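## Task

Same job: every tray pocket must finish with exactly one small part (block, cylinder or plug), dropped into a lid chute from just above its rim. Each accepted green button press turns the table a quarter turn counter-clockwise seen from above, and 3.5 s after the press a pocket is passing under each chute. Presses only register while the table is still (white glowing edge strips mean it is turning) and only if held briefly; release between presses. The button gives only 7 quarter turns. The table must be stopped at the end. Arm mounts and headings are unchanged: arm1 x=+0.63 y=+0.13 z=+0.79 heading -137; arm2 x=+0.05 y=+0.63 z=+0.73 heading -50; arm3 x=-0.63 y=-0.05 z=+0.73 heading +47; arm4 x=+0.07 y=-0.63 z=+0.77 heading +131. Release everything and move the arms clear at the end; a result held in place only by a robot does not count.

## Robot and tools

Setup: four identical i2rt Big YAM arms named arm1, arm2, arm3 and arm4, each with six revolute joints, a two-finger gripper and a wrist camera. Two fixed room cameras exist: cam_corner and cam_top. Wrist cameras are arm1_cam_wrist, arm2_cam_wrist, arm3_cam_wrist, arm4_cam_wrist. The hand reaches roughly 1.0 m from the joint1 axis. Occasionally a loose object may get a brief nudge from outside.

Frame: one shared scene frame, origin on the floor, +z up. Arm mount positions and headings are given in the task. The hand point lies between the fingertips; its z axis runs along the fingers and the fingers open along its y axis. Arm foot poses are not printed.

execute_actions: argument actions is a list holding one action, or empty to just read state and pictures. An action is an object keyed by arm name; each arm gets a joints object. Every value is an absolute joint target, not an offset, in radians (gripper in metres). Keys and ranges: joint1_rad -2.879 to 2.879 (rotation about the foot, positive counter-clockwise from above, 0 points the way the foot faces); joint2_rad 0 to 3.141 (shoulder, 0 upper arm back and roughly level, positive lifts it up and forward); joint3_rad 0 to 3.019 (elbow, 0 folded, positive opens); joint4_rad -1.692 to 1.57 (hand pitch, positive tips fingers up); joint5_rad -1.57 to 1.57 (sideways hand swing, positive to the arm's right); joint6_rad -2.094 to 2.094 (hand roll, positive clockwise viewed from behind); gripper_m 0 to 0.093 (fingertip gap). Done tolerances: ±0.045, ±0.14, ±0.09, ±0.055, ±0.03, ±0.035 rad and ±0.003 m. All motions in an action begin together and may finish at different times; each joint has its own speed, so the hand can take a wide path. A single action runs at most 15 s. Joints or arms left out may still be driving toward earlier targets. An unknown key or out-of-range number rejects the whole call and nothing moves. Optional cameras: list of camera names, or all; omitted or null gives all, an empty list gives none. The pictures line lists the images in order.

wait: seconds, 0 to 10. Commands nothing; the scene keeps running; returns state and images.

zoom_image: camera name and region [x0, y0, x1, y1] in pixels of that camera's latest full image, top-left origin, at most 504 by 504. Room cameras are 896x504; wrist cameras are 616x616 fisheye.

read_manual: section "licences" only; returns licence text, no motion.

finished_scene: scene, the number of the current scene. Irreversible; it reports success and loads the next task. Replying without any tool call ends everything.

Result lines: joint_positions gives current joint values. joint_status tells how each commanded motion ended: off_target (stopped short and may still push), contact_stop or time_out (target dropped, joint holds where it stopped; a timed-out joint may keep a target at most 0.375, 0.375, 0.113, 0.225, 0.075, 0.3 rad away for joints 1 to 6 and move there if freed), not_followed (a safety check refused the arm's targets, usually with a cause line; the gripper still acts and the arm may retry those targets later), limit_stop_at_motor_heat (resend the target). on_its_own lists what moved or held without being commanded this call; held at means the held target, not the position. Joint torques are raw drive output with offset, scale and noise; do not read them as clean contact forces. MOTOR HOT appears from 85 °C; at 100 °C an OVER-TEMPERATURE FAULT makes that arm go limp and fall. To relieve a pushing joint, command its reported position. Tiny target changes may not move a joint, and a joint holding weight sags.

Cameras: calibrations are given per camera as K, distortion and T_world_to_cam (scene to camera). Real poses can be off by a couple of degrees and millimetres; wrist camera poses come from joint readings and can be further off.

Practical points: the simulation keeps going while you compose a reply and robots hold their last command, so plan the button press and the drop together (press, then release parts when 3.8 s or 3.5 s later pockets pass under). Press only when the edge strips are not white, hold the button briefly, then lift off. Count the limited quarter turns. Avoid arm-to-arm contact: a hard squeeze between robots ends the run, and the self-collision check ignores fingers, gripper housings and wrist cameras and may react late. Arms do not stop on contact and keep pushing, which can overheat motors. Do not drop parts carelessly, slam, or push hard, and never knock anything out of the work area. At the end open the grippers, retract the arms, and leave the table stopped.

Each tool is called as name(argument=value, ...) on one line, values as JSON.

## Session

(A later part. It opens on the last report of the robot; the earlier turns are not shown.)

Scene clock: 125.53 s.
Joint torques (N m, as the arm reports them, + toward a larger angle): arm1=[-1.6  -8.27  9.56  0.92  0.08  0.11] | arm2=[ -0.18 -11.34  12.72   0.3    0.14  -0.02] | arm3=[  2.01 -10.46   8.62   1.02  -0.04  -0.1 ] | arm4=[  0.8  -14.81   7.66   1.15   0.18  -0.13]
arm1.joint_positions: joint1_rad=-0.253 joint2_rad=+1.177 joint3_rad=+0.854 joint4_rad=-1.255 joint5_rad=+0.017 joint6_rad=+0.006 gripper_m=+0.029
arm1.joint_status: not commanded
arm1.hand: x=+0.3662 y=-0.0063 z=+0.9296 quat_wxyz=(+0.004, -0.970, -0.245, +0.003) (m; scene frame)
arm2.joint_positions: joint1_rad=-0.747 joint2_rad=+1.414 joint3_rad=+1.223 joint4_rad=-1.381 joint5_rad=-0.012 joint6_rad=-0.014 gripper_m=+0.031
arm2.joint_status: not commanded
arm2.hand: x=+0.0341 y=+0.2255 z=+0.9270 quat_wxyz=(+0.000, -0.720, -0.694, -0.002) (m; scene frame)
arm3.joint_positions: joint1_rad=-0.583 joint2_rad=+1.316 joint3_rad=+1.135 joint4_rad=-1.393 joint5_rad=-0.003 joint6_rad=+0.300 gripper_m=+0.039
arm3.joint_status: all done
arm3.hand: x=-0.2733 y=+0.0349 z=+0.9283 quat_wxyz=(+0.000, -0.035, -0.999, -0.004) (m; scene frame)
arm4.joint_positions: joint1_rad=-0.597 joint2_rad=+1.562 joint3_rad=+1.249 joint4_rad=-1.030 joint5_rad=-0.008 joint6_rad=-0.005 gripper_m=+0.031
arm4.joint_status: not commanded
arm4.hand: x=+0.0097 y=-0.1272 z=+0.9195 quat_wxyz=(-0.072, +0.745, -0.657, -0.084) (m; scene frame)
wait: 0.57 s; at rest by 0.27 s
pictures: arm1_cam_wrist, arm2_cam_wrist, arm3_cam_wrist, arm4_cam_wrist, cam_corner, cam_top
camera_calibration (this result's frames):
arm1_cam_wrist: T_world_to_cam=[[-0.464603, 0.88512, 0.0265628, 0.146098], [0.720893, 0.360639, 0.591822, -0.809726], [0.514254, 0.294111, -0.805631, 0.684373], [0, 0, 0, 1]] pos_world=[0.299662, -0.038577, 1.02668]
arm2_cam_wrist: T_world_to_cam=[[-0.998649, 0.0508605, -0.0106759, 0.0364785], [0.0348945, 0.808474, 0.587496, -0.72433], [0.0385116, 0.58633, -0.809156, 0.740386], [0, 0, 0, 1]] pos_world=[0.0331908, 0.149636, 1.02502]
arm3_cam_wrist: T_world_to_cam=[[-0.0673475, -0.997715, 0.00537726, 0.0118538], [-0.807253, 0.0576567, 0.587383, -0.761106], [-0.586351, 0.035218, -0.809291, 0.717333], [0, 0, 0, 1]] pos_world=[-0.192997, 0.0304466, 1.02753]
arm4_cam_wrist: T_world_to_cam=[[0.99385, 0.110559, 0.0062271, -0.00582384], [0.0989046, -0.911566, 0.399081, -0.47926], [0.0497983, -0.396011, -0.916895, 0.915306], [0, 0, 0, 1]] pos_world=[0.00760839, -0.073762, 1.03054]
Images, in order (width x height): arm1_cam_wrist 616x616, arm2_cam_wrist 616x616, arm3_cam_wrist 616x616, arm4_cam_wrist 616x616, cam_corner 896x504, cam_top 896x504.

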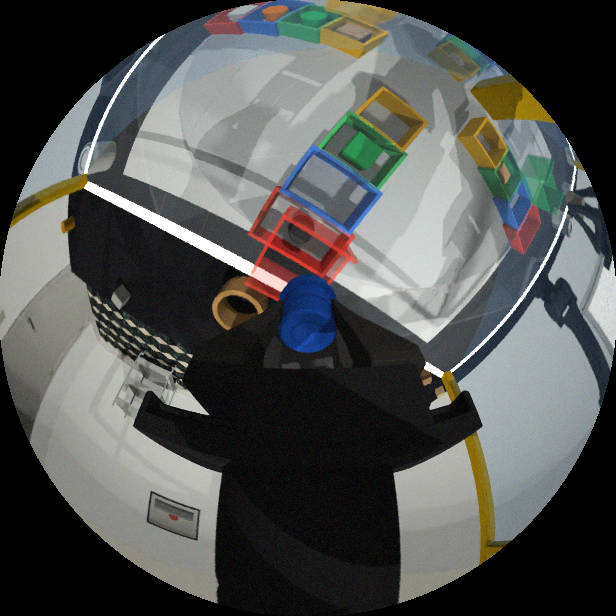

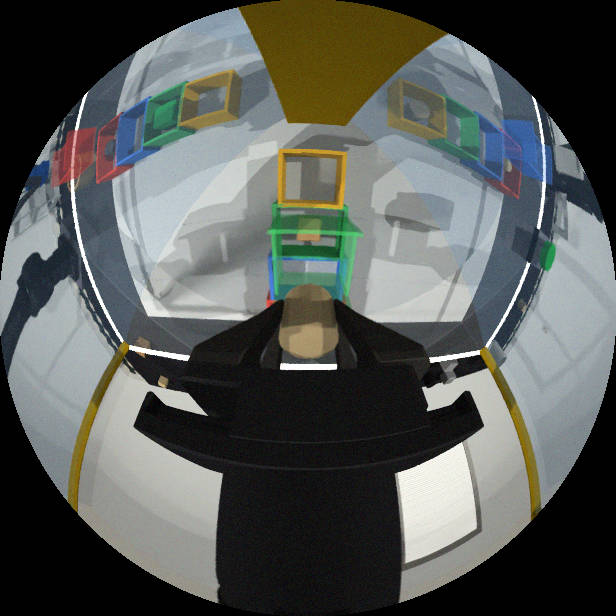

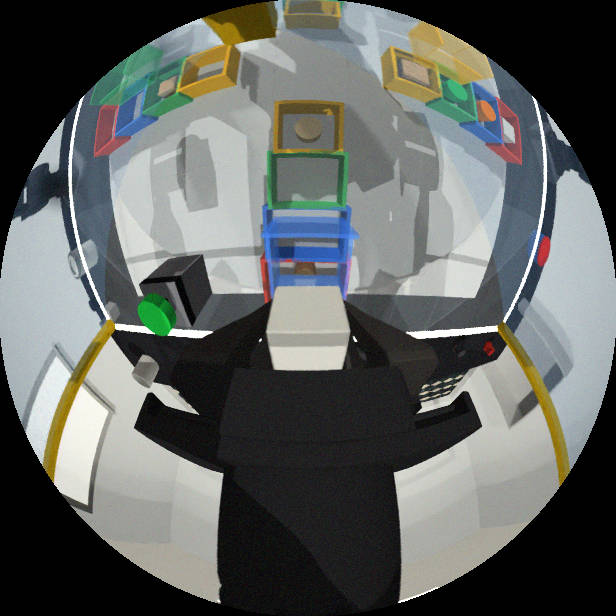

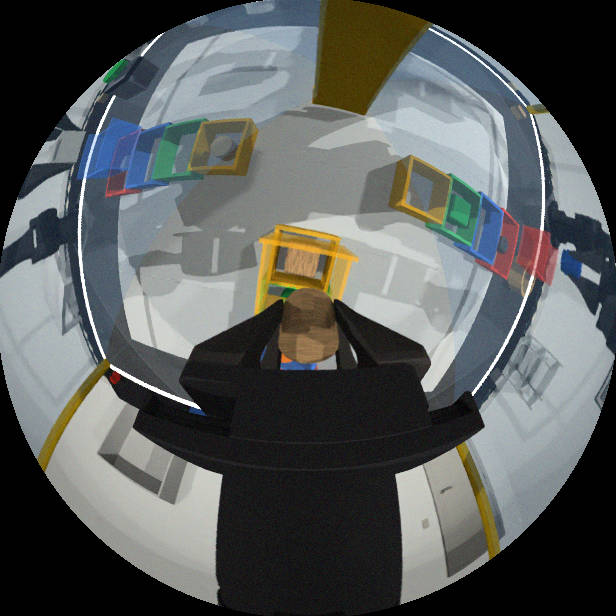

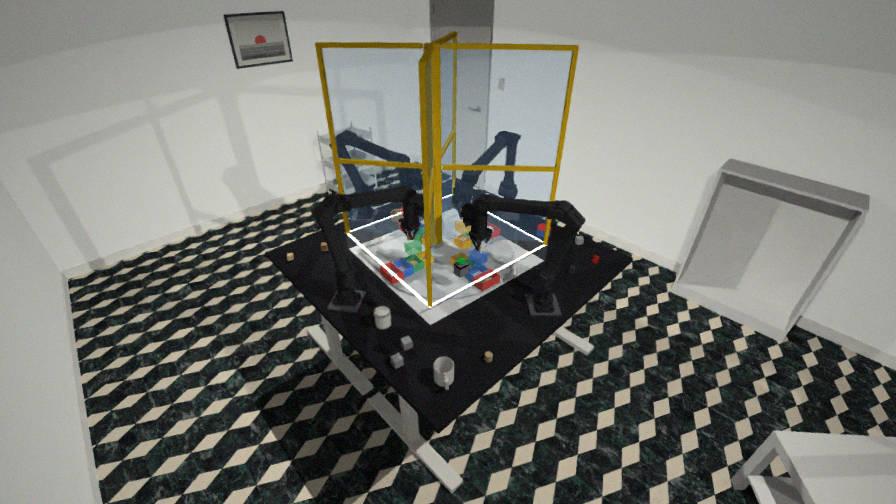

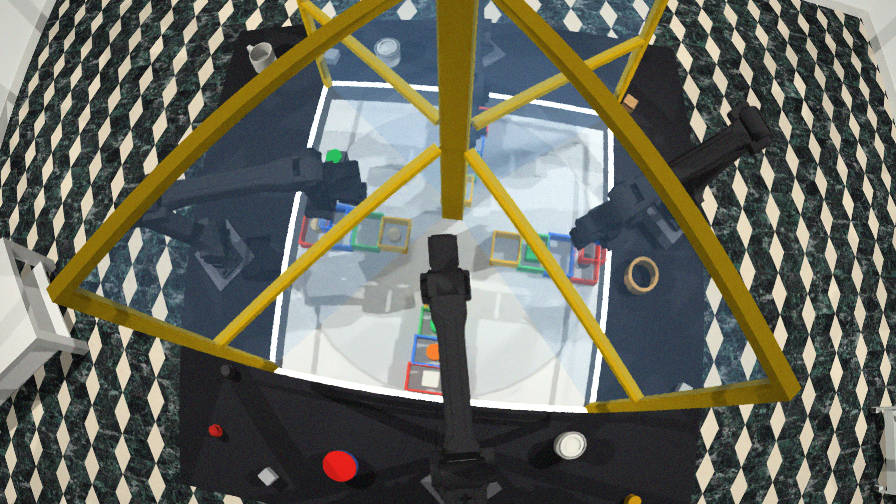

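execute_actions(actions=[{"arm3":{"joints":{"joint2_rad":1.27,"joint3_rad":1.36,"joint4_rad":-1.45,"joint6_rad":0.5}}}], cameras=[])

execute_actions(actions=[{"arm3":{"joints":{"joint1_rad":-0.262,"joint2_rad":1.43}}}], cameras=[])

execute_actions(actions=[{"arm3":{"joints":{"joint2_rad":1.57}}}], cameras=[])

execute_actions(actions=[{"arm3":{"joints":{"joint2_rad":1.36}}}], cameras=[])

execute_actions(actions=[{"arm3":{"joints":{"joint1_rad":-0.578,"joint2_rad":1.31,"joint3_rad":1.145,"joint4_rad":-1.38,"joint6_rad":0.29}}}], cameras=[])

wait(seconds=0.33)

execute_actions(actions=[{"arm3":{"joints":{"gripper_m":0.093}}}], cameras=[])

execute_actions(actions=[{"arm3":{"joints":{"joint2_rad":0.9,"joint3_rad":1.0,"joint4_rad":-1.65,"joint6_rad":0}}}], cameras=[])

execute_actions(actions=[{"arm3":{"joints":{"joint1_rad":0.84}}}], cameras=[])

execute_actions(actions=[{"arm3":{"joints":{"joint2_rad":1.66,"joint3_rad":1.15,"joint4_rad":-1.01}}}], cameras=["arm3_cam_wrist","cam_top"])

Scene clock: 142.63 s.
Joint torques (N m, as the arm reports them, + toward a larger angle): arm1=[-1.47 -8.29  9.54  0.94  0.09  0.11] | arm2=[ -0.2  -11.43  12.78   0.41   0.14  -0.01] | arm3=[ 2.39 -8.67 11.2   0.4  -0.05  0.08] | arm4=[  0.64 -14.73   7.63   1.14   0.14  -0.09]
arm1.joint_positions: joint1_rad=-0.253 joint2_rad=+1.177 joint3_rad=+0.854 joint4_rad=-1.255 joint5_rad=+0.017 joint6_rad=+0.006 gripper_m=+0.029
arm1.joint_status: not commanded
arm1.hand: x=+0.3662 y=-0.0063 z=+0.9296 quat_wxyz=(+0.004, -0.970, -0.245, +0.003) (m; scene frame)
arm2.joint_positions: joint1_rad=-0.747 joint2_rad=+1.414 joint3_rad=+1.223 joint4_rad=-1.381 joint5_rad=-0.012 joint6_rad=-0.014 gripper_m=+0.031
arm2.joint_status: not commanded
arm2.hand: x=+0.0341 y=+0.2255 z=+0.9270 quat_wxyz=(+0.000, -0.720, -0.694, -0.002) (m; scene frame)
arm3.joint_positions: joint1_rad=-0.583 joint2_rad=+1.267 joint3_rad=+1.318 joint4_rad=-1.441 joint5_rad=-0.003 joint6_rad=+0.490 gripper_m=+0.039
arm3.joint_status: all done
arm3.hand: x=-0.2425 y=+0.0417 z=+1.0185 quat_wxyz=(-0.085, -0.129, -0.987, -0.036) (m; scene frame)
arm4.joint_positions: joint1_rad=-0.597 joint2_rad=+1.562 joint3_rad=+1.249 joint4_rad=-1.030 joint5_rad=-0.008 joint6_rad=-0.005 gripper_m=+0.031
arm4.joint_status: not commanded
arm4.hand: x=+0.0097 y=-0.1272 z=+0.9195 quat_wxyz=(-0.072, +0.745, -0.657, -0.084) (m; scene frame)
pictures: none
No camera images: the call's "cameras" was empty. Leave "cameras" out to get every camera's image.

Scene clock: 143.77 s.
Joint torques (N m, as the arm reports them, + toward a larger angle): arm1=[-1.5  -8.32  9.56  0.94  0.09  0.11] | arm2=[ -0.38 -11.12  12.74   0.4    0.14  -0.03] | arm3=[  0.48 -12.29  11.01   0.23   0.07   0.09] | arm4=[  1.1  -14.87   7.65   1.18   0.12  -0.12]
arm1.joint_positions: joint1_rad=-0.253 joint2_rad=+1.177 joint3_rad=+0.854 joint4_rad=-1.255 joint5_rad=+0.017 joint6_rad=+0.006 gripper_m=+0.029
arm1.joint_status: not commanded
arm1.hand: x=+0.3662 y=-0.0063 z=+0.9296 quat_wxyz=(+0.004, -0.970, -0.245, +0.003) (m; scene frame)
arm2.joint_positions: joint1_rad=-0.747 joint2_rad=+1.414 joint3_rad=+1.223 joint4_rad=-1.381 joint5_rad=-0.012 joint6_rad=-0.014 gripper_m=+0.031
arm2.joint_status: not commanded
arm2.hand: x=+0.0341 y=+0.2255 z=+0.9270 quat_wxyz=(+0.000, -0.720, -0.694, -0.002) (m; scene frame)
arm3.joint_positions: joint1_rad=-0.251 joint2_rad=+1.439 joint3_rad=+1.318 joint4_rad=-1.441 joint5_rad=-0.005 joint6_rad=+0.492 gripper_m=+0.039
arm3.joint_status: all done
arm3.hand: x=-0.2751 y=+0.1758 z=+0.9525 quat_wxyz=(-0.005, +0.035, -0.999, -0.007) (m; scene frame)
arm4.joint_positions: joint1_rad=-0.597 joint2_rad=+1.562 joint3_rad=+1.249 joint4_rad=-1.030 joint5_rad=-0.008 joint6_rad=-0.005 gripper_m=+0.031
arm4.joint_status: not commanded
arm4.hand: x=+0.0097 y=-0.1272 z=+0.9195 quat_wxyz=(-0.072, +0.745, -0.657, -0.084) (m; scene frame)
pictures: none
No camera images: the call's "cameras" was empty. Leave "cameras" out to get every camera's image.

Scene clock: 144.53 s.
Joint torques (N m, as the arm reports them, + toward a larger angle): arm1=[-1.43 -8.32  9.57  0.91  0.09  0.11] | arm2=[ -0.35 -11.34  12.76   0.47   0.14  -0.03] | arm3=[  0.64 -10.44   8.46   0.3    0.15   0.08] | arm4=[  0.48 -14.98   7.61   1.12   0.13  -0.11]
arm1.joint_positions: joint1_rad=-0.253 joint2_rad=+1.177 joint3_rad=+0.854 joint4_rad=-1.255 joint5_rad=+0.017 joint6_rad=+0.006 gripper_m=+0.029
arm1.joint_status: not commanded
arm1.hand: x=+0.3662 y=-0.0063 z=+0.9296 quat_wxyz=(+0.004, -0.970, -0.245, +0.003) (m; scene frame)
arm2.joint_positions: joint1_rad=-0.747 joint2_rad=+1.414 joint3_rad=+1.223 joint4_rad=-1.381 joint5_rad=-0.012 joint6_rad=-0.014 gripper_m=+0.031
arm2.joint_status: not commanded
arm2.hand: x=+0.0341 y=+0.2255 z=+0.9270 quat_wxyz=(+0.000, -0.720, -0.694, -0.002) (m; scene frame)
arm3.joint_positions: joint1_rad=-0.251 joint2_rad=+1.535 joint3_rad=+1.349 joint4_rad=-1.447 joint5_rad=-0.006 joint6_rad=+0.492 gripper_m=+0.039
arm3.joint_status: all done
arm3.hand: x=-0.2621 y=+0.1843 z=+0.9250 quat_wxyz=(+0.027, +0.035, -0.999, +0.010) (m; scene frame)
arm4.joint_positions: joint1_rad=-0.597 joint2_rad=+1.562 joint3_rad=+1.249 joint4_rad=-1.030 joint5_rad=-0.008 joint6_rad=-0.005 gripper_m=+0.031
arm4.joint_status: not commanded
arm4.hand: x=+0.0097 y=-0.1272 z=+0.9195 quat_wxyz=(-0.072, +0.745, -0.657, -0.084) (m; scene frame)
pictures: none
No camera images: the call's "cameras" was empty. Leave "cameras" out to get every camera's image.

Scene clock: 145.77 s.
Joint torques (N m, as the arm reports them, + toward a larger angle): arm1=[-1.45 -8.32  9.55  0.92  0.09  0.11] | arm2=[ -0.25 -11.19  12.71   0.4    0.14  -0.02] | arm3=[  0.43 -10.7    8.85   0.58   0.09   0.09] | arm4=[  1.46 -14.7    7.78   1.     0.13  -0.06]
arm1.joint_positions: joint1_rad=-0.253 joint2_rad=+1.177 joint3_rad=+0.854 joint4_rad=-1.255 joint5_rad=+0.017 joint6_rad=+0.006 gripper_m=+0.029
arm1.joint_status: not commanded
arm1.hand: x=+0.3662 y=-0.0063 z=+0.9296 quat_wxyz=(+0.004, -0.970, -0.245, +0.003) (m; scene frame)
arm2.joint_positions: joint1_rad=-0.747 joint2_rad=+1.414 joint3_rad=+1.223 joint4_rad=-1.381 joint5_rad=-0.012 joint6_rad=-0.014 gripper_m=+0.031
arm2.joint_status: not commanded
arm2.hand: x=+0.0341 y=+0.2255 z=+0.9270 quat_wxyz=(+0.000, -0.720, -0.694, -0.002) (m; scene frame)
arm3.joint_positions: joint1_rad=-0.251 joint2_rad=+1.361 joint3_rad=+1.349 joint4_rad=-1.447 joint5_rad=-0.006 joint6_rad=+0.492 gripper_m=+0.039
arm3.joint_status: all done
arm3.hand: x=-0.2772 y=+0.1746 z=+0.9957 quat_wxyz=(-0.049, +0.035, -0.998, -0.033) (m; scene frame)
arm4.joint_positions: joint1_rad=-0.597 joint2_rad=+1.562 joint3_rad=+1.249 joint4_rad=-1.030 joint5_rad=-0.008 joint6_rad=-0.005 gripper_m=+0.031
arm4.joint_status: not commanded
arm4.hand: x=+0.0097 y=-0.1272 z=+0.9195 quat_wxyz=(-0.072, +0.745, -0.657, -0.084) (m; scene frame)
pictures: none
No camera images: the call's "cameras" was empty. Leave "cameras" out to get every camera's image.

Scene clock: 146.97 s.
Joint torques (N m, as the arm reports them, + toward a larger angle): arm1=[-1.52 -8.29  9.57  0.91  0.08  0.11] | arm2=[ -0.28 -11.36  12.72   0.39   0.13  -0.04] | arm3=[  1.89 -10.67   8.72   1.03  -0.04  -0.11] | arm4=[  1.17 -14.54   7.6    1.07   0.13  -0.11]
arm1.joint_positions: joint1_rad=-0.253 joint2_rad=+1.177 joint3_rad=+0.854 joint4_rad=-1.255 joint5_rad=+0.017 joint6_rad=+0.006 gripper_m=+0.029
arm1.joint_status: not commanded
arm1.hand: x=+0.3662 y=-0.0063 z=+0.9296 quat_wxyz=(+0.004, -0.970, -0.245, +0.003) (m; scene frame)
arm2.joint_positions: joint1_rad=-0.747 joint2_rad=+1.414 joint3_rad=+1.223 joint4_rad=-1.381 joint5_rad=-0.012 joint6_rad=-0.014 gripper_m=+0.031
arm2.joint_status: not commanded
arm2.hand: x=+0.0341 y=+0.2255 z=+0.9270 quat_wxyz=(+0.000, -0.720, -0.694, -0.002) (m; scene frame)
arm3.joint_positions: joint1_rad=-0.584 joint2_rad=+1.316 joint3_rad=+1.135 joint4_rad=-1.393 joint5_rad=-0.003 joint6_rad=+0.300 gripper_m=+0.039
arm3.joint_status: all done
arm3.hand: x=-0.2732 y=+0.0348 z=+0.9285 quat_wxyz=(+0.000, -0.036, -0.999, -0.004) (m; scene frame)
arm4.joint_positions: joint1_rad=-0.597 joint2_rad=+1.562 joint3_rad=+1.249 joint4_rad=-1.030 joint5_rad=-0.008 joint6_rad=-0.005 gripper_m=+0.031
arm4.joint_status: not commanded
arm4.hand: x=+0.0097 y=-0.1272 z=+0.9195 quat_wxyz=(-0.072, +0.745, -0.657, -0.084) (m; scene frame)
pictures: none
No camera images: the call's "cameras" was empty. Leave "cameras" out to get every camera's image.

Scene clock: 147.30 s.
Joint torques (N m, as the arm reports them, + toward a larger angle): arm1=[-1.54 -8.33  9.55  0.91  0.08  0.11] | arm2=[ -0.31 -11.2   12.74   0.4    0.15  -0.03] | arm3=[  2.01 -10.31   8.57   1.05  -0.06  -0.07] | arm4=[  1.09 -14.57   7.71   1.2    0.1   -0.11]
arm1.joint_positions: joint1_rad=-0.253 joint2_rad=+1.177 joint3_rad=+0.854 joint4_rad=-1.255 joint5_rad=+0.017 joint6_rad=+0.006 gripper_m=+0.029
arm1.joint_status: not commanded
arm1.hand: x=+0.3662 y=-0.0063 z=+0.9296 quat_wxyz=(+0.004, -0.970, -0.245, +0.003) (m; scene frame)
arm2.joint_positions: joint1_rad=-0.747 joint2_rad=+1.414 joint3_rad=+1.223 joint4_rad=-1.381 joint5_rad=-0.012 joint6_rad=-0.014 gripper_m=+0.031
arm2.joint_status: not commanded
arm2.hand: x=+0.0341 y=+0.2255 z=+0.9270 quat_wxyz=(+0.000, -0.720, -0.694, -0.002) (m; scene frame)
arm3.joint_positions: joint1_rad=-0.584 joint2_rad=+1.316 joint3_rad=+1.135 joint4_rad=-1.393 joint5_rad=-0.003 joint6_rad=+0.300 gripper_m=+0.039
arm3.joint_status: all done
arm3.hand: x=-0.2732 y=+0.0348 z=+0.9285 quat_wxyz=(+0.000, -0.035, -0.999, -0.004) (m; scene frame)
arm4.joint_positions: joint1_rad=-0.597 joint2_rad=+1.562 joint3_rad=+1.249 joint4_rad=-1.030 joint5_rad=-0.008 joint6_rad=-0.005 gripper_m=+0.031
arm4.joint_status: not commanded
arm4.hand: x=+0.0097 y=-0.1272 z=+0.9195 quat_wxyz=(-0.072, +0.745, -0.657, -0.084) (m; scene frame)
wait: 0.33 s; at rest by 0.27 s
pictures: arm1_cam_wrist, arm2_cam_wrist, arm3_cam_wrist, arm4_cam_wrist, cam_corner, cam_top
camera_calibration (this result's frames):
arm1_cam_wrist: T_world_to_cam=[[-0.464603, 0.88512, 0.0265628, 0.146098], [0.720893, 0.360639, 0.591822, -0.809726], [0.514254, 0.294111, -0.805631, 0.684373], [0, 0, 0, 1]] pos_world=[0.299662, -0.038577, 1.02668]
arm2_cam_wrist: T_world_to_cam=[[-0.998649, 0.0508605, -0.0106759, 0.0364785], [0.0348945, 0.808474, 0.587496, -0.72433], [0.0385116, 0.58633, -0.809156, 0.740386], [0, 0, 0, 1]] pos_world=[0.0331908, 0.149636, 1.02502]
arm3_cam_wrist: T_world_to_cam=[[-0.0677281, -0.997689, 0.00537599, 0.0116223], [-0.807229, 0.0579638, 0.587385, -0.761142], [-0.586339, 0.0354428, -0.80929, 0.71748], [0, 0, 0, 1]] pos_world=[-0.192942, 0.0302846, 1.02767]
arm4_cam_wrist: T_world_to_cam=[[0.99385, 0.110559, 0.0062271, -0.00582384], [0.0989046, -0.911566, 0.399081, -0.47926], [0.0497983, -0.396011, -0.916895, 0.915306], [0, 0, 0, 1]] pos_world=[0.00760839, -0.073762, 1.03054]
Images, in order (width x height): arm1_cam_wrist 616x616, arm2_cam_wrist 616x616, arm3_cam_wrist 616x616, arm4_cam_wrist 616x616, cam_corner 896x504, cam_top 896x504.

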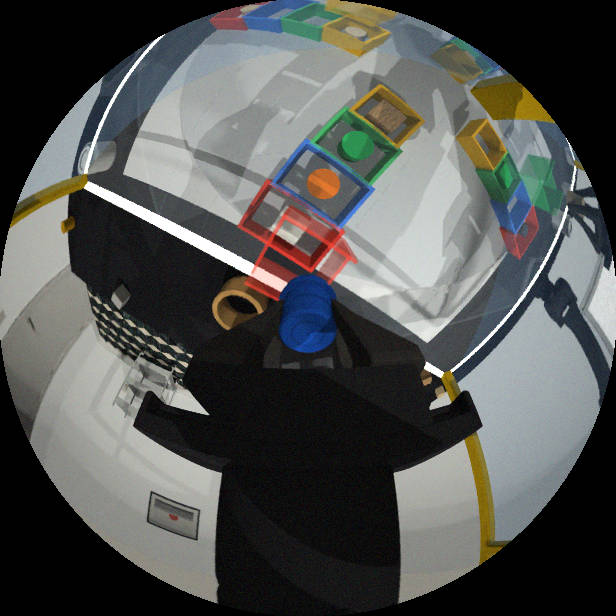

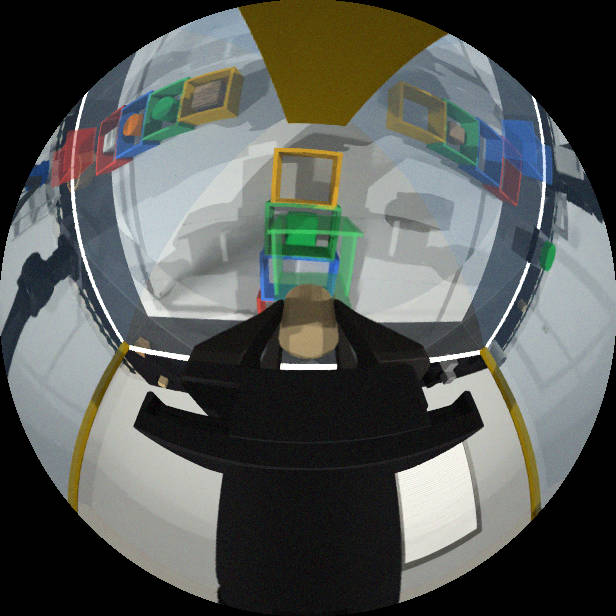

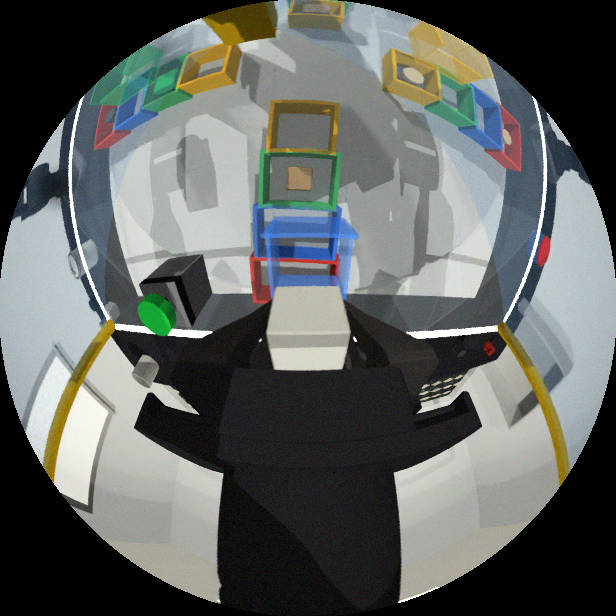

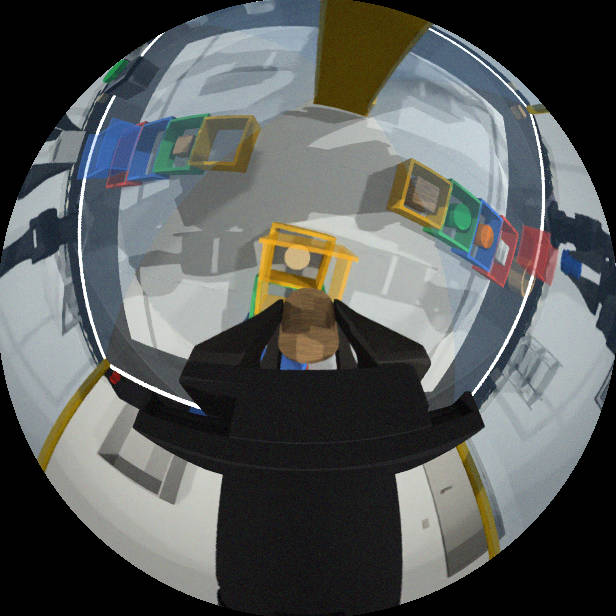

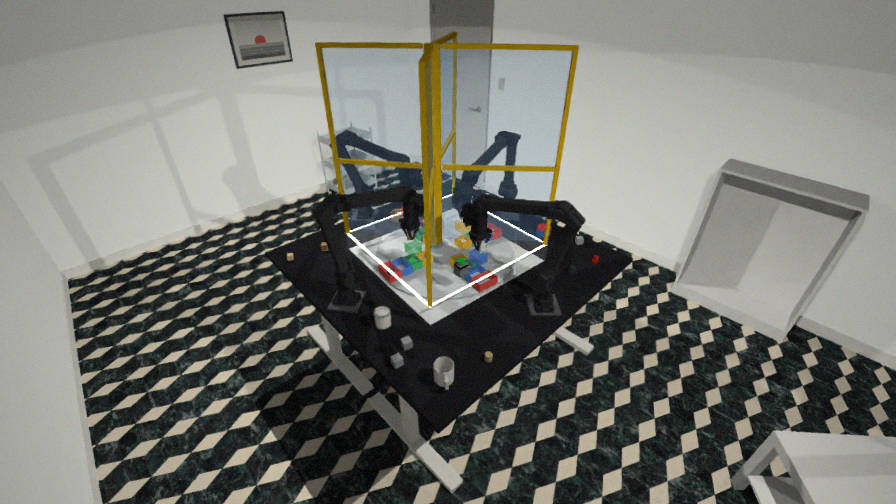

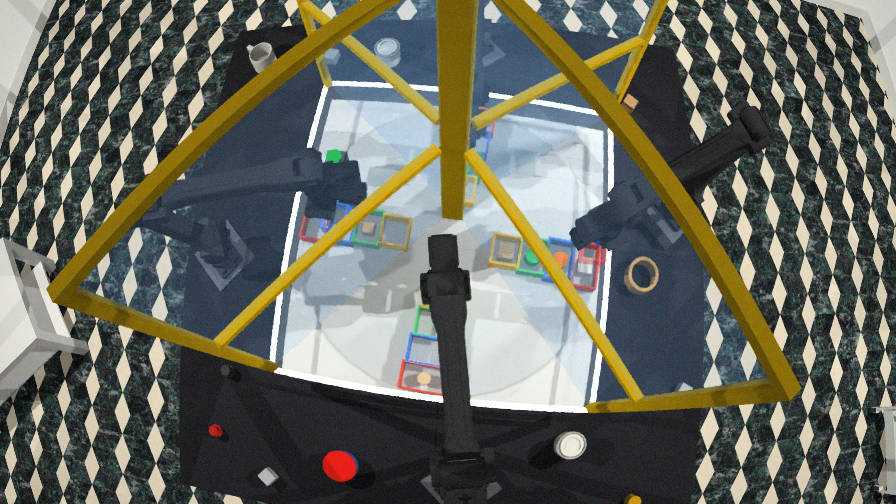

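Scene clock: 147.97 s.
Joint torques (N m, as the arm reports them, + toward a larger angle): arm1=[-1.51 -8.3   9.55  0.94  0.09  0.11] | arm2=[ -0.24 -11.13  12.7    0.43   0.14  -0.02] | arm3=[  1.88 -10.19   8.3    1.09  -0.07  -0.1 ] | arm4=[  1.23 -14.7    7.58   1.21   0.12  -0.08]
arm1.joint_positions: joint1_rad=-0.253 joint2_rad=+1.177 joint3_rad=+0.854 joint4_rad=-1.255 joint5_rad=+0.017 joint6_rad=+0.006 gripper_m=+0.029
arm1.joint_status: not commanded
arm1.hand: x=+0.3662 y=-0.0063 z=+0.9296 quat_wxyz=(+0.004, -0.970, -0.245, +0.003) (m; scene frame)
arm2.joint_positions: joint1_rad=-0.747 joint2_rad=+1.414 joint3_rad=+1.223 joint4_rad=-1.381 joint5_rad=-0.012 joint6_rad=-0.014 gripper_m=+0.031
arm2.joint_status: not commanded
arm2.hand: x=+0.0341 y=+0.2255 z=+0.9270 quat_wxyz=(+0.000, -0.720, -0.694, -0.002) (m; scene frame)
arm3.joint_positions: joint1_rad=-0.584 joint2_rad=+1.316 joint3_rad=+1.135 joint4_rad=-1.393 joint5_rad=-0.003 joint6_rad=+0.299 gripper_m=+0.093
arm3.joint_status: all done
arm3.hand: x=-0.2732 y=+0.0348 z=+0.9285 quat_wxyz=(+0.000, -0.035, -0.999, -0.004) (m; scene frame)
arm4.joint_positions: joint1_rad=-0.597 joint2_rad=+1.562 joint3_rad=+1.249 joint4_rad=-1.030 joint5_rad=-0.008 joint6_rad=-0.005 gripper_m=+0.031
arm4.joint_status: not commanded
arm4.hand: x=+0.0097 y=-0.1272 z=+0.9195 quat_wxyz=(-0.072, +0.745, -0.657, -0.084) (m; scene frame)
pictures: none
No camera images: the call's "cameras" was empty. Leave "cameras" out to get every camera's image.

Scene clock: 149.27 s.
Joint torques (N m, as the arm reports them, + toward a larger angle): arm1=[-1.52 -8.31  9.56  0.94  0.08  0.11] | arm2=[ -0.47 -11.35  12.73   0.4    0.14  -0.02] | arm3=[ 2.11 -3.98  8.49  0.24 -0.08 -0.14] | arm4=[  0.73 -14.72   7.69   1.05   0.13  -0.1 ]
arm1.joint_positions: joint1_rad=-0.253 joint2_rad=+1.177 joint3_rad=+0.854 joint4_rad=-1.255 joint5_rad=+0.017 joint6_rad=+0.006 gripper_m=+0.029
arm1.joint_status: not commanded
arm1.hand: x=+0.3662 y=-0.0063 z=+0.9296 quat_wxyz=(+0.004, -0.970, -0.245, +0.003) (m; scene frame)
arm2.joint_positions: joint1_rad=-0.747 joint2_rad=+1.414 joint3_rad=+1.223 joint4_rad=-1.381 joint5_rad=-0.012 joint6_rad=-0.014 gripper_m=+0.031
arm2.joint_status: not commanded
arm2.hand: x=+0.0341 y=+0.2255 z=+0.9270 quat_wxyz=(+0.000, -0.720, -0.694, -0.002) (m; scene frame)
arm3.joint_positions: joint1_rad=-0.584 joint2_rad=+0.897 joint3_rad=+0.994 joint4_rad=-1.641 joint5_rad=-0.003 joint6_rad=+0.010 gripper_m=+0.093
arm3.joint_status: all done
arm3.hand: x=-0.4116 y=+0.0022 z=+0.9882 quat_wxyz=(-0.015, +0.109, -0.994, -0.005) (m; scene frame)
arm4.joint_positions: joint1_rad=-0.597 joint2_rad=+1.562 joint3_rad=+1.249 joint4_rad=-1.030 joint5_rad=-0.008 joint6_rad=-0.005 gripper_m=+0.031
arm4.joint_status: not commanded
arm4.hand: x=+0.0097 y=-0.1272 z=+0.9195 quat_wxyz=(-0.072, +0.745, -0.657, -0.084) (m; scene frame)
pictures: none
No camera images: the call's "cameras" was empty. Leave "cameras" out to get every camera's image.

Scene clock: 150.97 s.
Joint torques (N m, as the arm reports them, + toward a larger angle): arm1=[-1.56 -8.31  9.55  0.91  0.08  0.11] | arm2=[ -0.28 -11.11  12.7    0.38   0.13  -0.03] | arm3=[ 1.97 -2.86  8.41  0.12  0.   -0.07] | arm4=[  1.23 -14.63   7.69   1.08   0.14  -0.08]
arm1.joint_positions: joint1_rad=-0.253 joint2_rad=+1.177 joint3_rad=+0.854 joint4_rad=-1.255 joint5_rad=+0.017 joint6_rad=+0.006 gripper_m=+0.029
arm1.joint_status: not commanded
arm1.hand: x=+0.3662 y=-0.0063 z=+0.9296 quat_wxyz=(+0.004, -0.970, -0.245, +0.003) (m; scene frame)
arm2.joint_positions: joint1_rad=-0.747 joint2_rad=+1.414 joint3_rad=+1.223 joint4_rad=-1.381 joint5_rad=-0.012 joint6_rad=-0.014 gripper_m=+0.031
arm2.joint_status: not commanded
arm2.hand: x=+0.0341 y=+0.2255 z=+0.9270 quat_wxyz=(+0.000, -0.720, -0.694, -0.002) (m; scene frame)
arm3.joint_positions: joint1_rad=+0.832 joint2_rad=+0.897 joint3_rad=+0.994 joint4_rad=-1.641 joint5_rad=-0.004 joint6_rad=+0.008 gripper_m=+0.093
arm3.joint_status: all done
arm3.hand: x=-0.6479 y=+0.1758 z=+0.9882 quat_wxyz=(-0.011, +0.730, -0.683, -0.012) (m; scene frame)
arm4.joint_positions: joint1_rad=-0.597 joint2_rad=+1.562 joint3_rad=+1.249 joint4_rad=-1.030 joint5_rad=-0.008 joint6_rad=-0.005 gripper_m=+0.031
arm4.joint_status: not commanded
arm4.hand: x=+0.0097 y=-0.1272 z=+0.9195 quat_wxyz=(-0.072, +0.745, -0.657, -0.084) (m; scene frame)
pictures: none
No camera images: the call's "cameras" was empty. Leave "cameras" out to get every camera's image.

Scene clock: 152.37 s.
Joint torques (N m, as the arm reports them, + toward a larger angle): arm1=[-1.45 -8.36  9.56  0.91  0.08  0.11] | arm2=[ -0.2  -11.33  12.66   0.38   0.15  -0.02] | arm3=[  2.07 -14.87   8.27   1.14  -0.01  -0.07] | arm4=[  0.83 -14.33   7.72   1.06   0.13  -0.09]
arm1.joint_positions: joint1_rad=-0.253 joint2_rad=+1.177 joint3_rad=+0.854 joint4_rad=-1.255 joint5_rad=+0.017 joint6_rad=+0.006 gripper_m=+0.029
arm1.joint_status: not commanded
arm1.hand: x=+0.3662 y=-0.0063 z=+0.9296 quat_wxyz=(+0.004, -0.970, -0.245, +0.003) (m; scene frame)
arm2.joint_positions: joint1_rad=-0.747 joint2_rad=+1.414 joint3_rad=+1.223 joint4_rad=-1.381 joint5_rad=-0.012 joint6_rad=-0.014 gripper_m=+0.031
arm2.joint_status: not commanded
arm2.hand: x=+0.0341 y=+0.2255 z=+0.9270 quat_wxyz=(+0.000, -0.720, -0.694, -0.002) (m; scene frame)
arm3.joint_positions: joint1_rad=+0.832 joint2_rad=+1.670 joint3_rad=+1.127 joint4_rad=-1.023 joint5_rad=-0.004 joint6_rad=+0.008 gripper_m=+0.093
arm3.joint_status: all done
arm3.hand: x=-0.6642 y=+0.4060 z=+0.7866 quat_wxyz=(-0.003, +0.730, -0.683, -0.003) (m; scene frame)
arm4.joint_positions: joint1_rad=-0.597 joint2_rad=+1.562 joint3_rad=+1.249 joint4_rad=-1.030 joint5_rad=-0.008 joint6_rad=-0.005 gripper_m=+0.031
arm4.joint_status: not commanded
arm4.hand: x=+0.0097 y=-0.1272 z=+0.9195 quat_wxyz=(-0.072, +0.745, -0.657, -0.084) (m; scene frame)
pictures: arm3_cam_wrist, cam_top
camera_calibration (this result's frames):
arm3_cam_wrist: T_world_to_cam=[[0.997555, 0.0687454, 0.0125876, 0.625195], [0.0487508, -0.813522, 0.579487, -0.0863583], [0.0500773, -0.577456, -0.814884, 1.03621], [0, 0, 0, 1]] pos_world=[-0.671347, 0.485134, 0.886567]
Images, in order (width x height): arm3_cam_wrist 616x616, cam_top 896x504.

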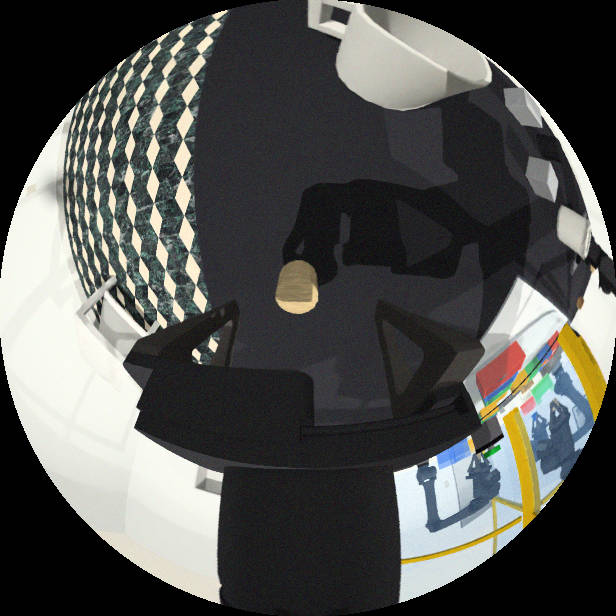

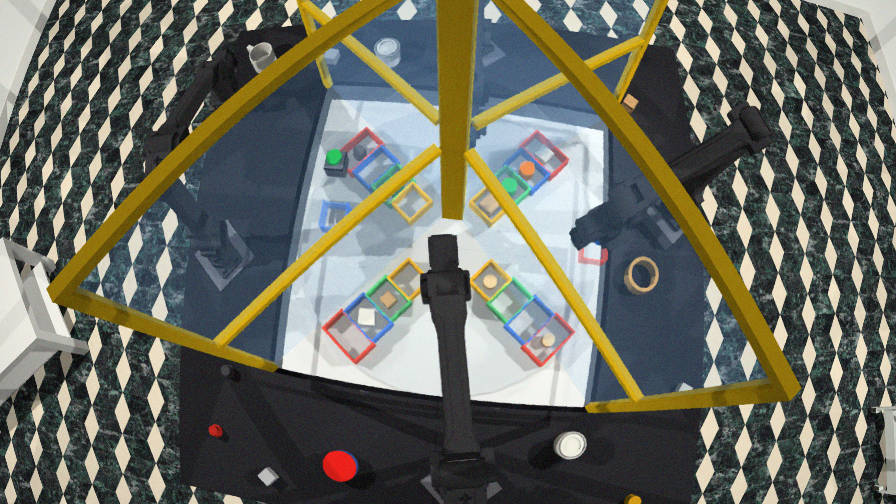

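execute_actions(actions=[{"arm3":{"joints":{"joint1_rad":0.857,"joint2_rad":1.745,"joint3_rad":1.077,"joint4_rad":-0.877}}}], cameras=["arm3_cam_wrist"])

execute_actions(actions=[{"arm3":{"joints":{"gripper_m":0.015}}}], cameras=[])

execute_actions(actions=[{"arm3":{"joints":{"joint2_rad":0.9,"joint3_rad":1.0,"joint4_rad":-1.65,"joint6_rad":0.5}}}], cameras=[])

execute_actions(actions=[{"arm3":{"joints":{"joint1_rad":-0.258}}}], cameras=[])

execute_actions(actions=[{"arm3":{"joints":{"joint2_rad":1.43,"joint3_rad":1.36,"joint4_rad":-1.43}}}], cameras=["arm3_cam_wrist"])

Scene clock: 161.50 s.
Joint torques (N m, as the arm reports them, + toward a larger angle): arm1=[-1.51 -8.37  9.55  0.94  0.09  0.11] | arm2=[ -0.14 -11.21  12.71   0.43   0.15  -0.02] | arm3=[  2.27 -15.28   6.51   1.11  -0.03  -0.08] | arm4=[  0.84 -14.56   7.65   1.08   0.13  -0.08]
arm1.joint_positions: joint1_rad=-0.253 joint2_rad=+1.177 joint3_rad=+0.854 joint4_rad=-1.255 joint5_rad=+0.017 joint6_rad=+0.006 gripper_m=+0.029
arm1.joint_status: not commanded
arm1.hand: x=+0.3662 y=-0.0063 z=+0.9296 quat_wxyz=(+0.004, -0.970, -0.245, +0.003) (m; scene frame)
arm2.joint_positions: joint1_rad=-0.747 joint2_rad=+1.414 joint3_rad=+1.223 joint4_rad=-1.381 joint5_rad=-0.012 joint6_rad=-0.014 gripper_m=+0.031
arm2.joint_status: not commanded
arm2.hand: x=+0.0341 y=+0.2255 z=+0.9270 quat_wxyz=(+0.000, -0.720, -0.694, -0.002) (m; scene frame)
arm3.joint_positions: joint1_rad=+0.847 joint2_rad=+1.752 joint3_rad=+1.073 joint4_rad=-0.891 joint5_rad=-0.005 joint6_rad=+0.008 gripper_m=+0.093
arm3.joint_status: all done
arm3.hand: x=-0.6706 y=+0.4051 z=+0.7343 quat_wxyz=(-0.002, +0.735, -0.678, -0.002) (m; scene frame)
arm4.joint_positions: joint1_rad=-0.597 joint2_rad=+1.562 joint3_rad=+1.249 joint4_rad=-1.030 joint5_rad=-0.008 joint6_rad=-0.005 gripper_m=+0.031
arm4.joint_status: not commanded
arm4.hand: x=+0.0097 y=-0.1272 z=+0.9195 quat_wxyz=(-0.072, +0.745, -0.657, -0.084) (m; scene frame)
pictures: arm3_cam_wrist
camera_calibration (this result's frames):
arm3_cam_wrist: T_world_to_cam=[[0.996427, 0.0836131, 0.0119197, 0.626065], [0.0610579, -0.810651, 0.582338, -0.0514368], [0.0583538, -0.579529, -0.81286, 0.998264], [0, 0, 0, 1]] pos_world=[-0.67894, 0.484478, 0.83394]
Images, in order (width x height): arm3_cam_wrist 616x616.

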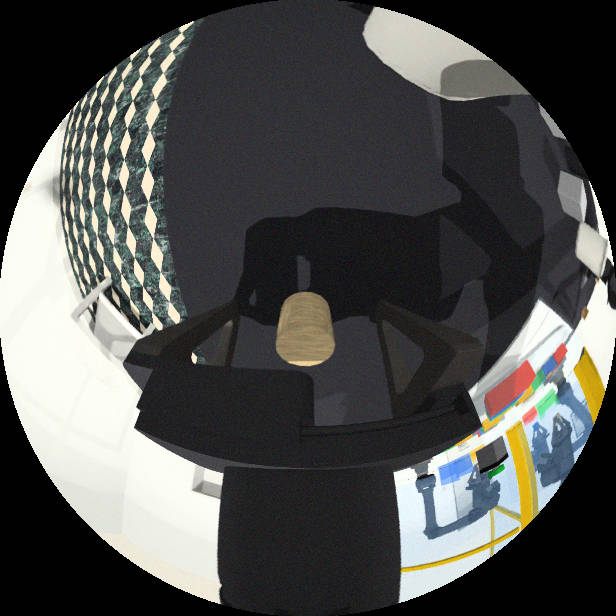

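Scene clock: 162.17 s.
Joint torques (N m, as the arm reports them, + toward a larger angle): arm1=[-1.49 -8.34  9.56  0.92  0.09  0.11] | arm2=[ -0.25 -11.05  12.73   0.47   0.15  -0.03] | arm3=[  2.03 -15.25   6.54   1.18   0.    -0.07] | arm4=[  0.95 -14.64   7.61   1.09   0.15  -0.08]
arm1.joint_positions: joint1_rad=-0.253 joint2_rad=+1.177 joint3_rad=+0.854 joint4_rad=-1.255 joint5_rad=+0.017 joint6_rad=+0.006 gripper_m=+0.029
arm1.joint_status: not commanded
arm1.hand: x=+0.3662 y=-0.0063 z=+0.9296 quat_wxyz=(+0.004, -0.970, -0.245, +0.003) (m; scene frame)
arm2.joint_positions: joint1_rad=-0.747 joint2_rad=+1.414 joint3_rad=+1.223 joint4_rad=-1.381 joint5_rad=-0.012 joint6_rad=-0.014 gripper_m=+0.031
arm2.joint_status: not commanded
arm2.hand: x=+0.0341 y=+0.2255 z=+0.9270 quat_wxyz=(+0.000, -0.720, -0.694, -0.002) (m; scene frame)
arm3.joint_positions: joint1_rad=+0.847 joint2_rad=+1.752 joint3_rad=+1.073 joint4_rad=-0.891 joint5_rad=-0.004 joint6_rad=+0.008 gripper_m=+0.031
arm3.joint_status: gripper_m off_target (ended at +0.031, target +0.015)
arm3.hand: x=-0.6706 y=+0.4051 z=+0.7343 quat_wxyz=(-0.002, +0.735, -0.678, -0.002) (m; scene frame)
arm4.joint_positions: joint1_rad=-0.597 joint2_rad=+1.562 joint3_rad=+1.249 joint4_rad=-1.030 joint5_rad=-0.008 joint6_rad=-0.005 gripper_m=+0.031
arm4.joint_status: not commanded
arm4.hand: x=+0.0097 y=-0.1272 z=+0.9195 quat_wxyz=(-0.072, +0.745, -0.657, -0.084) (m; scene frame)
pictures: none
No camera images: the call's "cameras" was empty. Leave "cameras" out to get every camera's image.

Scene clock: 163.70 s.
Joint torques (N m, as the arm reports them, + toward a larger angle): arm1=[-1.51 -8.36  9.55  0.95  0.08  0.11] | arm2=[ -0.46 -11.21  12.73   0.41   0.12  -0.01] | arm3=[ 2.08 -2.65  8.72  0.09  0.06  0.08] | arm4=[  1.28 -14.86   7.63   1.17   0.11  -0.08]
arm1.joint_positions: joint1_rad=-0.253 joint2_rad=+1.177 joint3_rad=+0.854 joint4_rad=-1.255 joint5_rad=+0.017 joint6_rad=+0.006 gripper_m=+0.029
arm1.joint_status: not commanded
arm1.hand: x=+0.3662 y=-0.0063 z=+0.9296 quat_wxyz=(+0.004, -0.970, -0.245, +0.003) (m; scene frame)
arm2.joint_positions: joint1_rad=-0.747 joint2_rad=+1.414 joint3_rad=+1.223 joint4_rad=-1.381 joint5_rad=-0.012 joint6_rad=-0.014 gripper_m=+0.031
arm2.joint_status: not commanded
arm2.hand: x=+0.0341 y=+0.2255 z=+0.9270 quat_wxyz=(+0.000, -0.720, -0.694, -0.002) (m; scene frame)
arm3.joint_positions: joint1_rad=+0.847 joint2_rad=+0.895 joint3_rad=+0.991 joint4_rad=-1.639 joint5_rad=-0.004 joint6_rad=+0.490 gripper_m=+0.031
arm3.joint_status: all done
arm3.hand: x=-0.6512 y=+0.1752 z=+0.9875 quat_wxyz=(-0.008, +0.552, -0.834, -0.015) (m; scene frame)
arm4.joint_positions: joint1_rad=-0.597 joint2_rad=+1.562 joint3_rad=+1.249 joint4_rad=-1.030 joint5_rad=-0.008 joint6_rad=-0.005 gripper_m=+0.031
arm4.joint_status: not commanded
arm4.hand: x=+0.0097 y=-0.1272 z=+0.9195 quat_wxyz=(-0.072, +0.745, -0.657, -0.084) (m; scene frame)
pictures: none
No camera images: the call's "cameras" was empty. Leave "cameras" out to get every camera's image.

Scene clock: 165.23 s.
Joint torques (N m, as the arm reports them, + toward a larger angle): arm1=[-1.49 -8.33  9.57  0.93  0.09  0.1 ] | arm2=[ -0.21 -11.01  12.71   0.42   0.14  -0.04] | arm3=[ 0.93 -2.87  8.72  0.07 -0.02  0.09] | arm4=[  1.11 -14.65   7.65   1.29   0.16  -0.08]
arm1.joint_positions: joint1_rad=-0.253 joint2_rad=+1.177 joint3_rad=+0.854 joint4_rad=-1.255 joint5_rad=+0.017 joint6_rad=+0.006 gripper_m=+0.029
arm1.joint_status: not commanded
arm1.hand: x=+0.3662 y=-0.0063 z=+0.9296 quat_wxyz=(+0.004, -0.970, -0.245, +0.003) (m; scene frame)
arm2.joint_positions: joint1_rad=-0.747 joint2_rad=+1.414 joint3_rad=+1.223 joint4_rad=-1.381 joint5_rad=-0.012 joint6_rad=-0.014 gripper_m=+0.031
arm2.joint_status: not commanded
arm2.hand: x=+0.0341 y=+0.2255 z=+0.9270 quat_wxyz=(+0.000, -0.720, -0.694, -0.002) (m; scene frame)
arm3.joint_positions: joint1_rad=-0.250 joint2_rad=+0.897 joint3_rad=+0.991 joint4_rad=-1.639 joint5_rad=-0.003 joint6_rad=+0.491 gripper_m=+0.031
arm3.joint_status: all done
arm3.hand: x=-0.4404 y=+0.0714 z=+0.9873 quat_wxyz=(-0.012, +0.035, -0.999, -0.011) (m; scene frame)
arm4.joint_positions: joint1_rad=-0.597 joint2_rad=+1.562 joint3_rad=+1.249 joint4_rad=-1.030 joint5_rad=-0.008 joint6_rad=-0.005 gripper_m=+0.031
arm4.joint_status: not commanded
arm4.hand: x=+0.0097 y=-0.1272 z=+0.9195 quat_wxyz=(-0.072, +0.745, -0.657, -0.084) (m; scene frame)
pictures: none
No camera images: the call's "cameras" was empty. Leave "cameras" out to get every camera's image.

Scene clock: 166.67 s.
Joint torques (N m, as the arm reports them, + toward a larger angle): arm1=[-1.47 -8.26  9.56  0.91  0.09  0.11] | arm2=[  0.   -11.21  12.63   0.34   0.13  -0.03] | arm3=[  1.04 -12.85  10.99   0.84  -0.02   0.08] | arm4=[  1.28 -14.45   7.65   1.21   0.16  -0.1 ]
arm1.joint_positions: joint1_rad=-0.253 joint2_rad=+1.177 joint3_rad=+0.854 joint4_rad=-1.255 joint5_rad=+0.017 joint6_rad=+0.006 gripper_m=+0.029
arm1.joint_status: not commanded
arm1.hand: x=+0.3662 y=-0.0063 z=+0.9296 quat_wxyz=(+0.004, -0.970, -0.245, +0.003) (m; scene frame)
arm2.joint_positions: joint1_rad=-0.747 joint2_rad=+1.414 joint3_rad=+1.223 joint4_rad=-1.381 joint5_rad=-0.012 joint6_rad=-0.014 gripper_m=+0.031
arm2.joint_status: not commanded
arm2.hand: x=+0.0341 y=+0.2255 z=+0.9270 quat_wxyz=(+0.000, -0.720, -0.694, -0.002) (m; scene frame)
arm3.joint_positions: joint1_rad=-0.250 joint2_rad=+1.438 joint3_rad=+1.315 joint4_rad=-1.436 joint5_rad=-0.003 joint6_rad=+0.491 gripper_m=+0.031
arm3.joint_status: all done
arm3.hand: x=-0.2749 y=+0.1758 z=+0.9516 quat_wxyz=(-0.006, +0.035, -0.999, -0.007) (m; scene frame)
arm4.joint_positions: joint1_rad=-0.597 joint2_rad=+1.562 joint3_rad=+1.249 joint4_rad=-1.030 joint5_rad=-0.008 joint6_rad=-0.005 gripper_m=+0.031
arm4.joint_status: not commanded
arm4.hand: x=+0.0097 y=-0.1272 z=+0.9195 quat_wxyz=(-0.072, +0.745, -0.657, -0.084) (m; scene frame)
pictures: arm3_cam_wrist
camera_calibration (this result's frames):
arm3_cam_wrist: T_world_to_cam=[[0.0739888, -0.997259, -0.000671845, 0.196734], [-0.814394, -0.0608105, 0.577118, -0.755564], [-0.575577, -0.0421531, -0.816661, 0.753844], [0, 0, 0, 1]] pos_world=[-0.195988, 0.182025, 1.05182]
Images, in order (width x height): arm3_cam_wrist 616x616.

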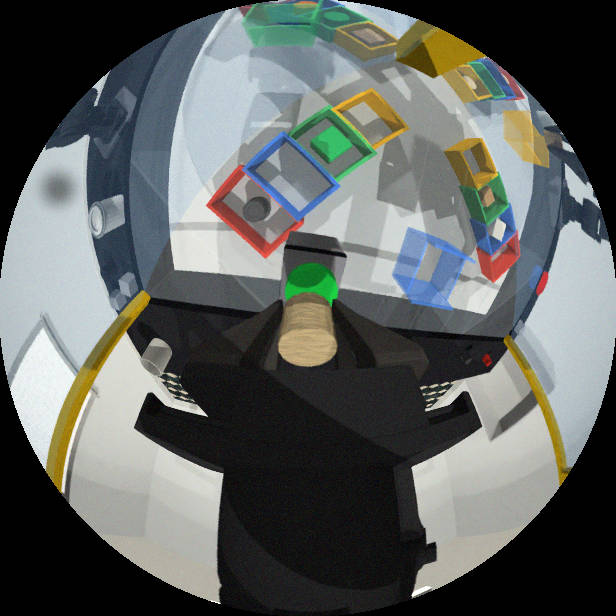

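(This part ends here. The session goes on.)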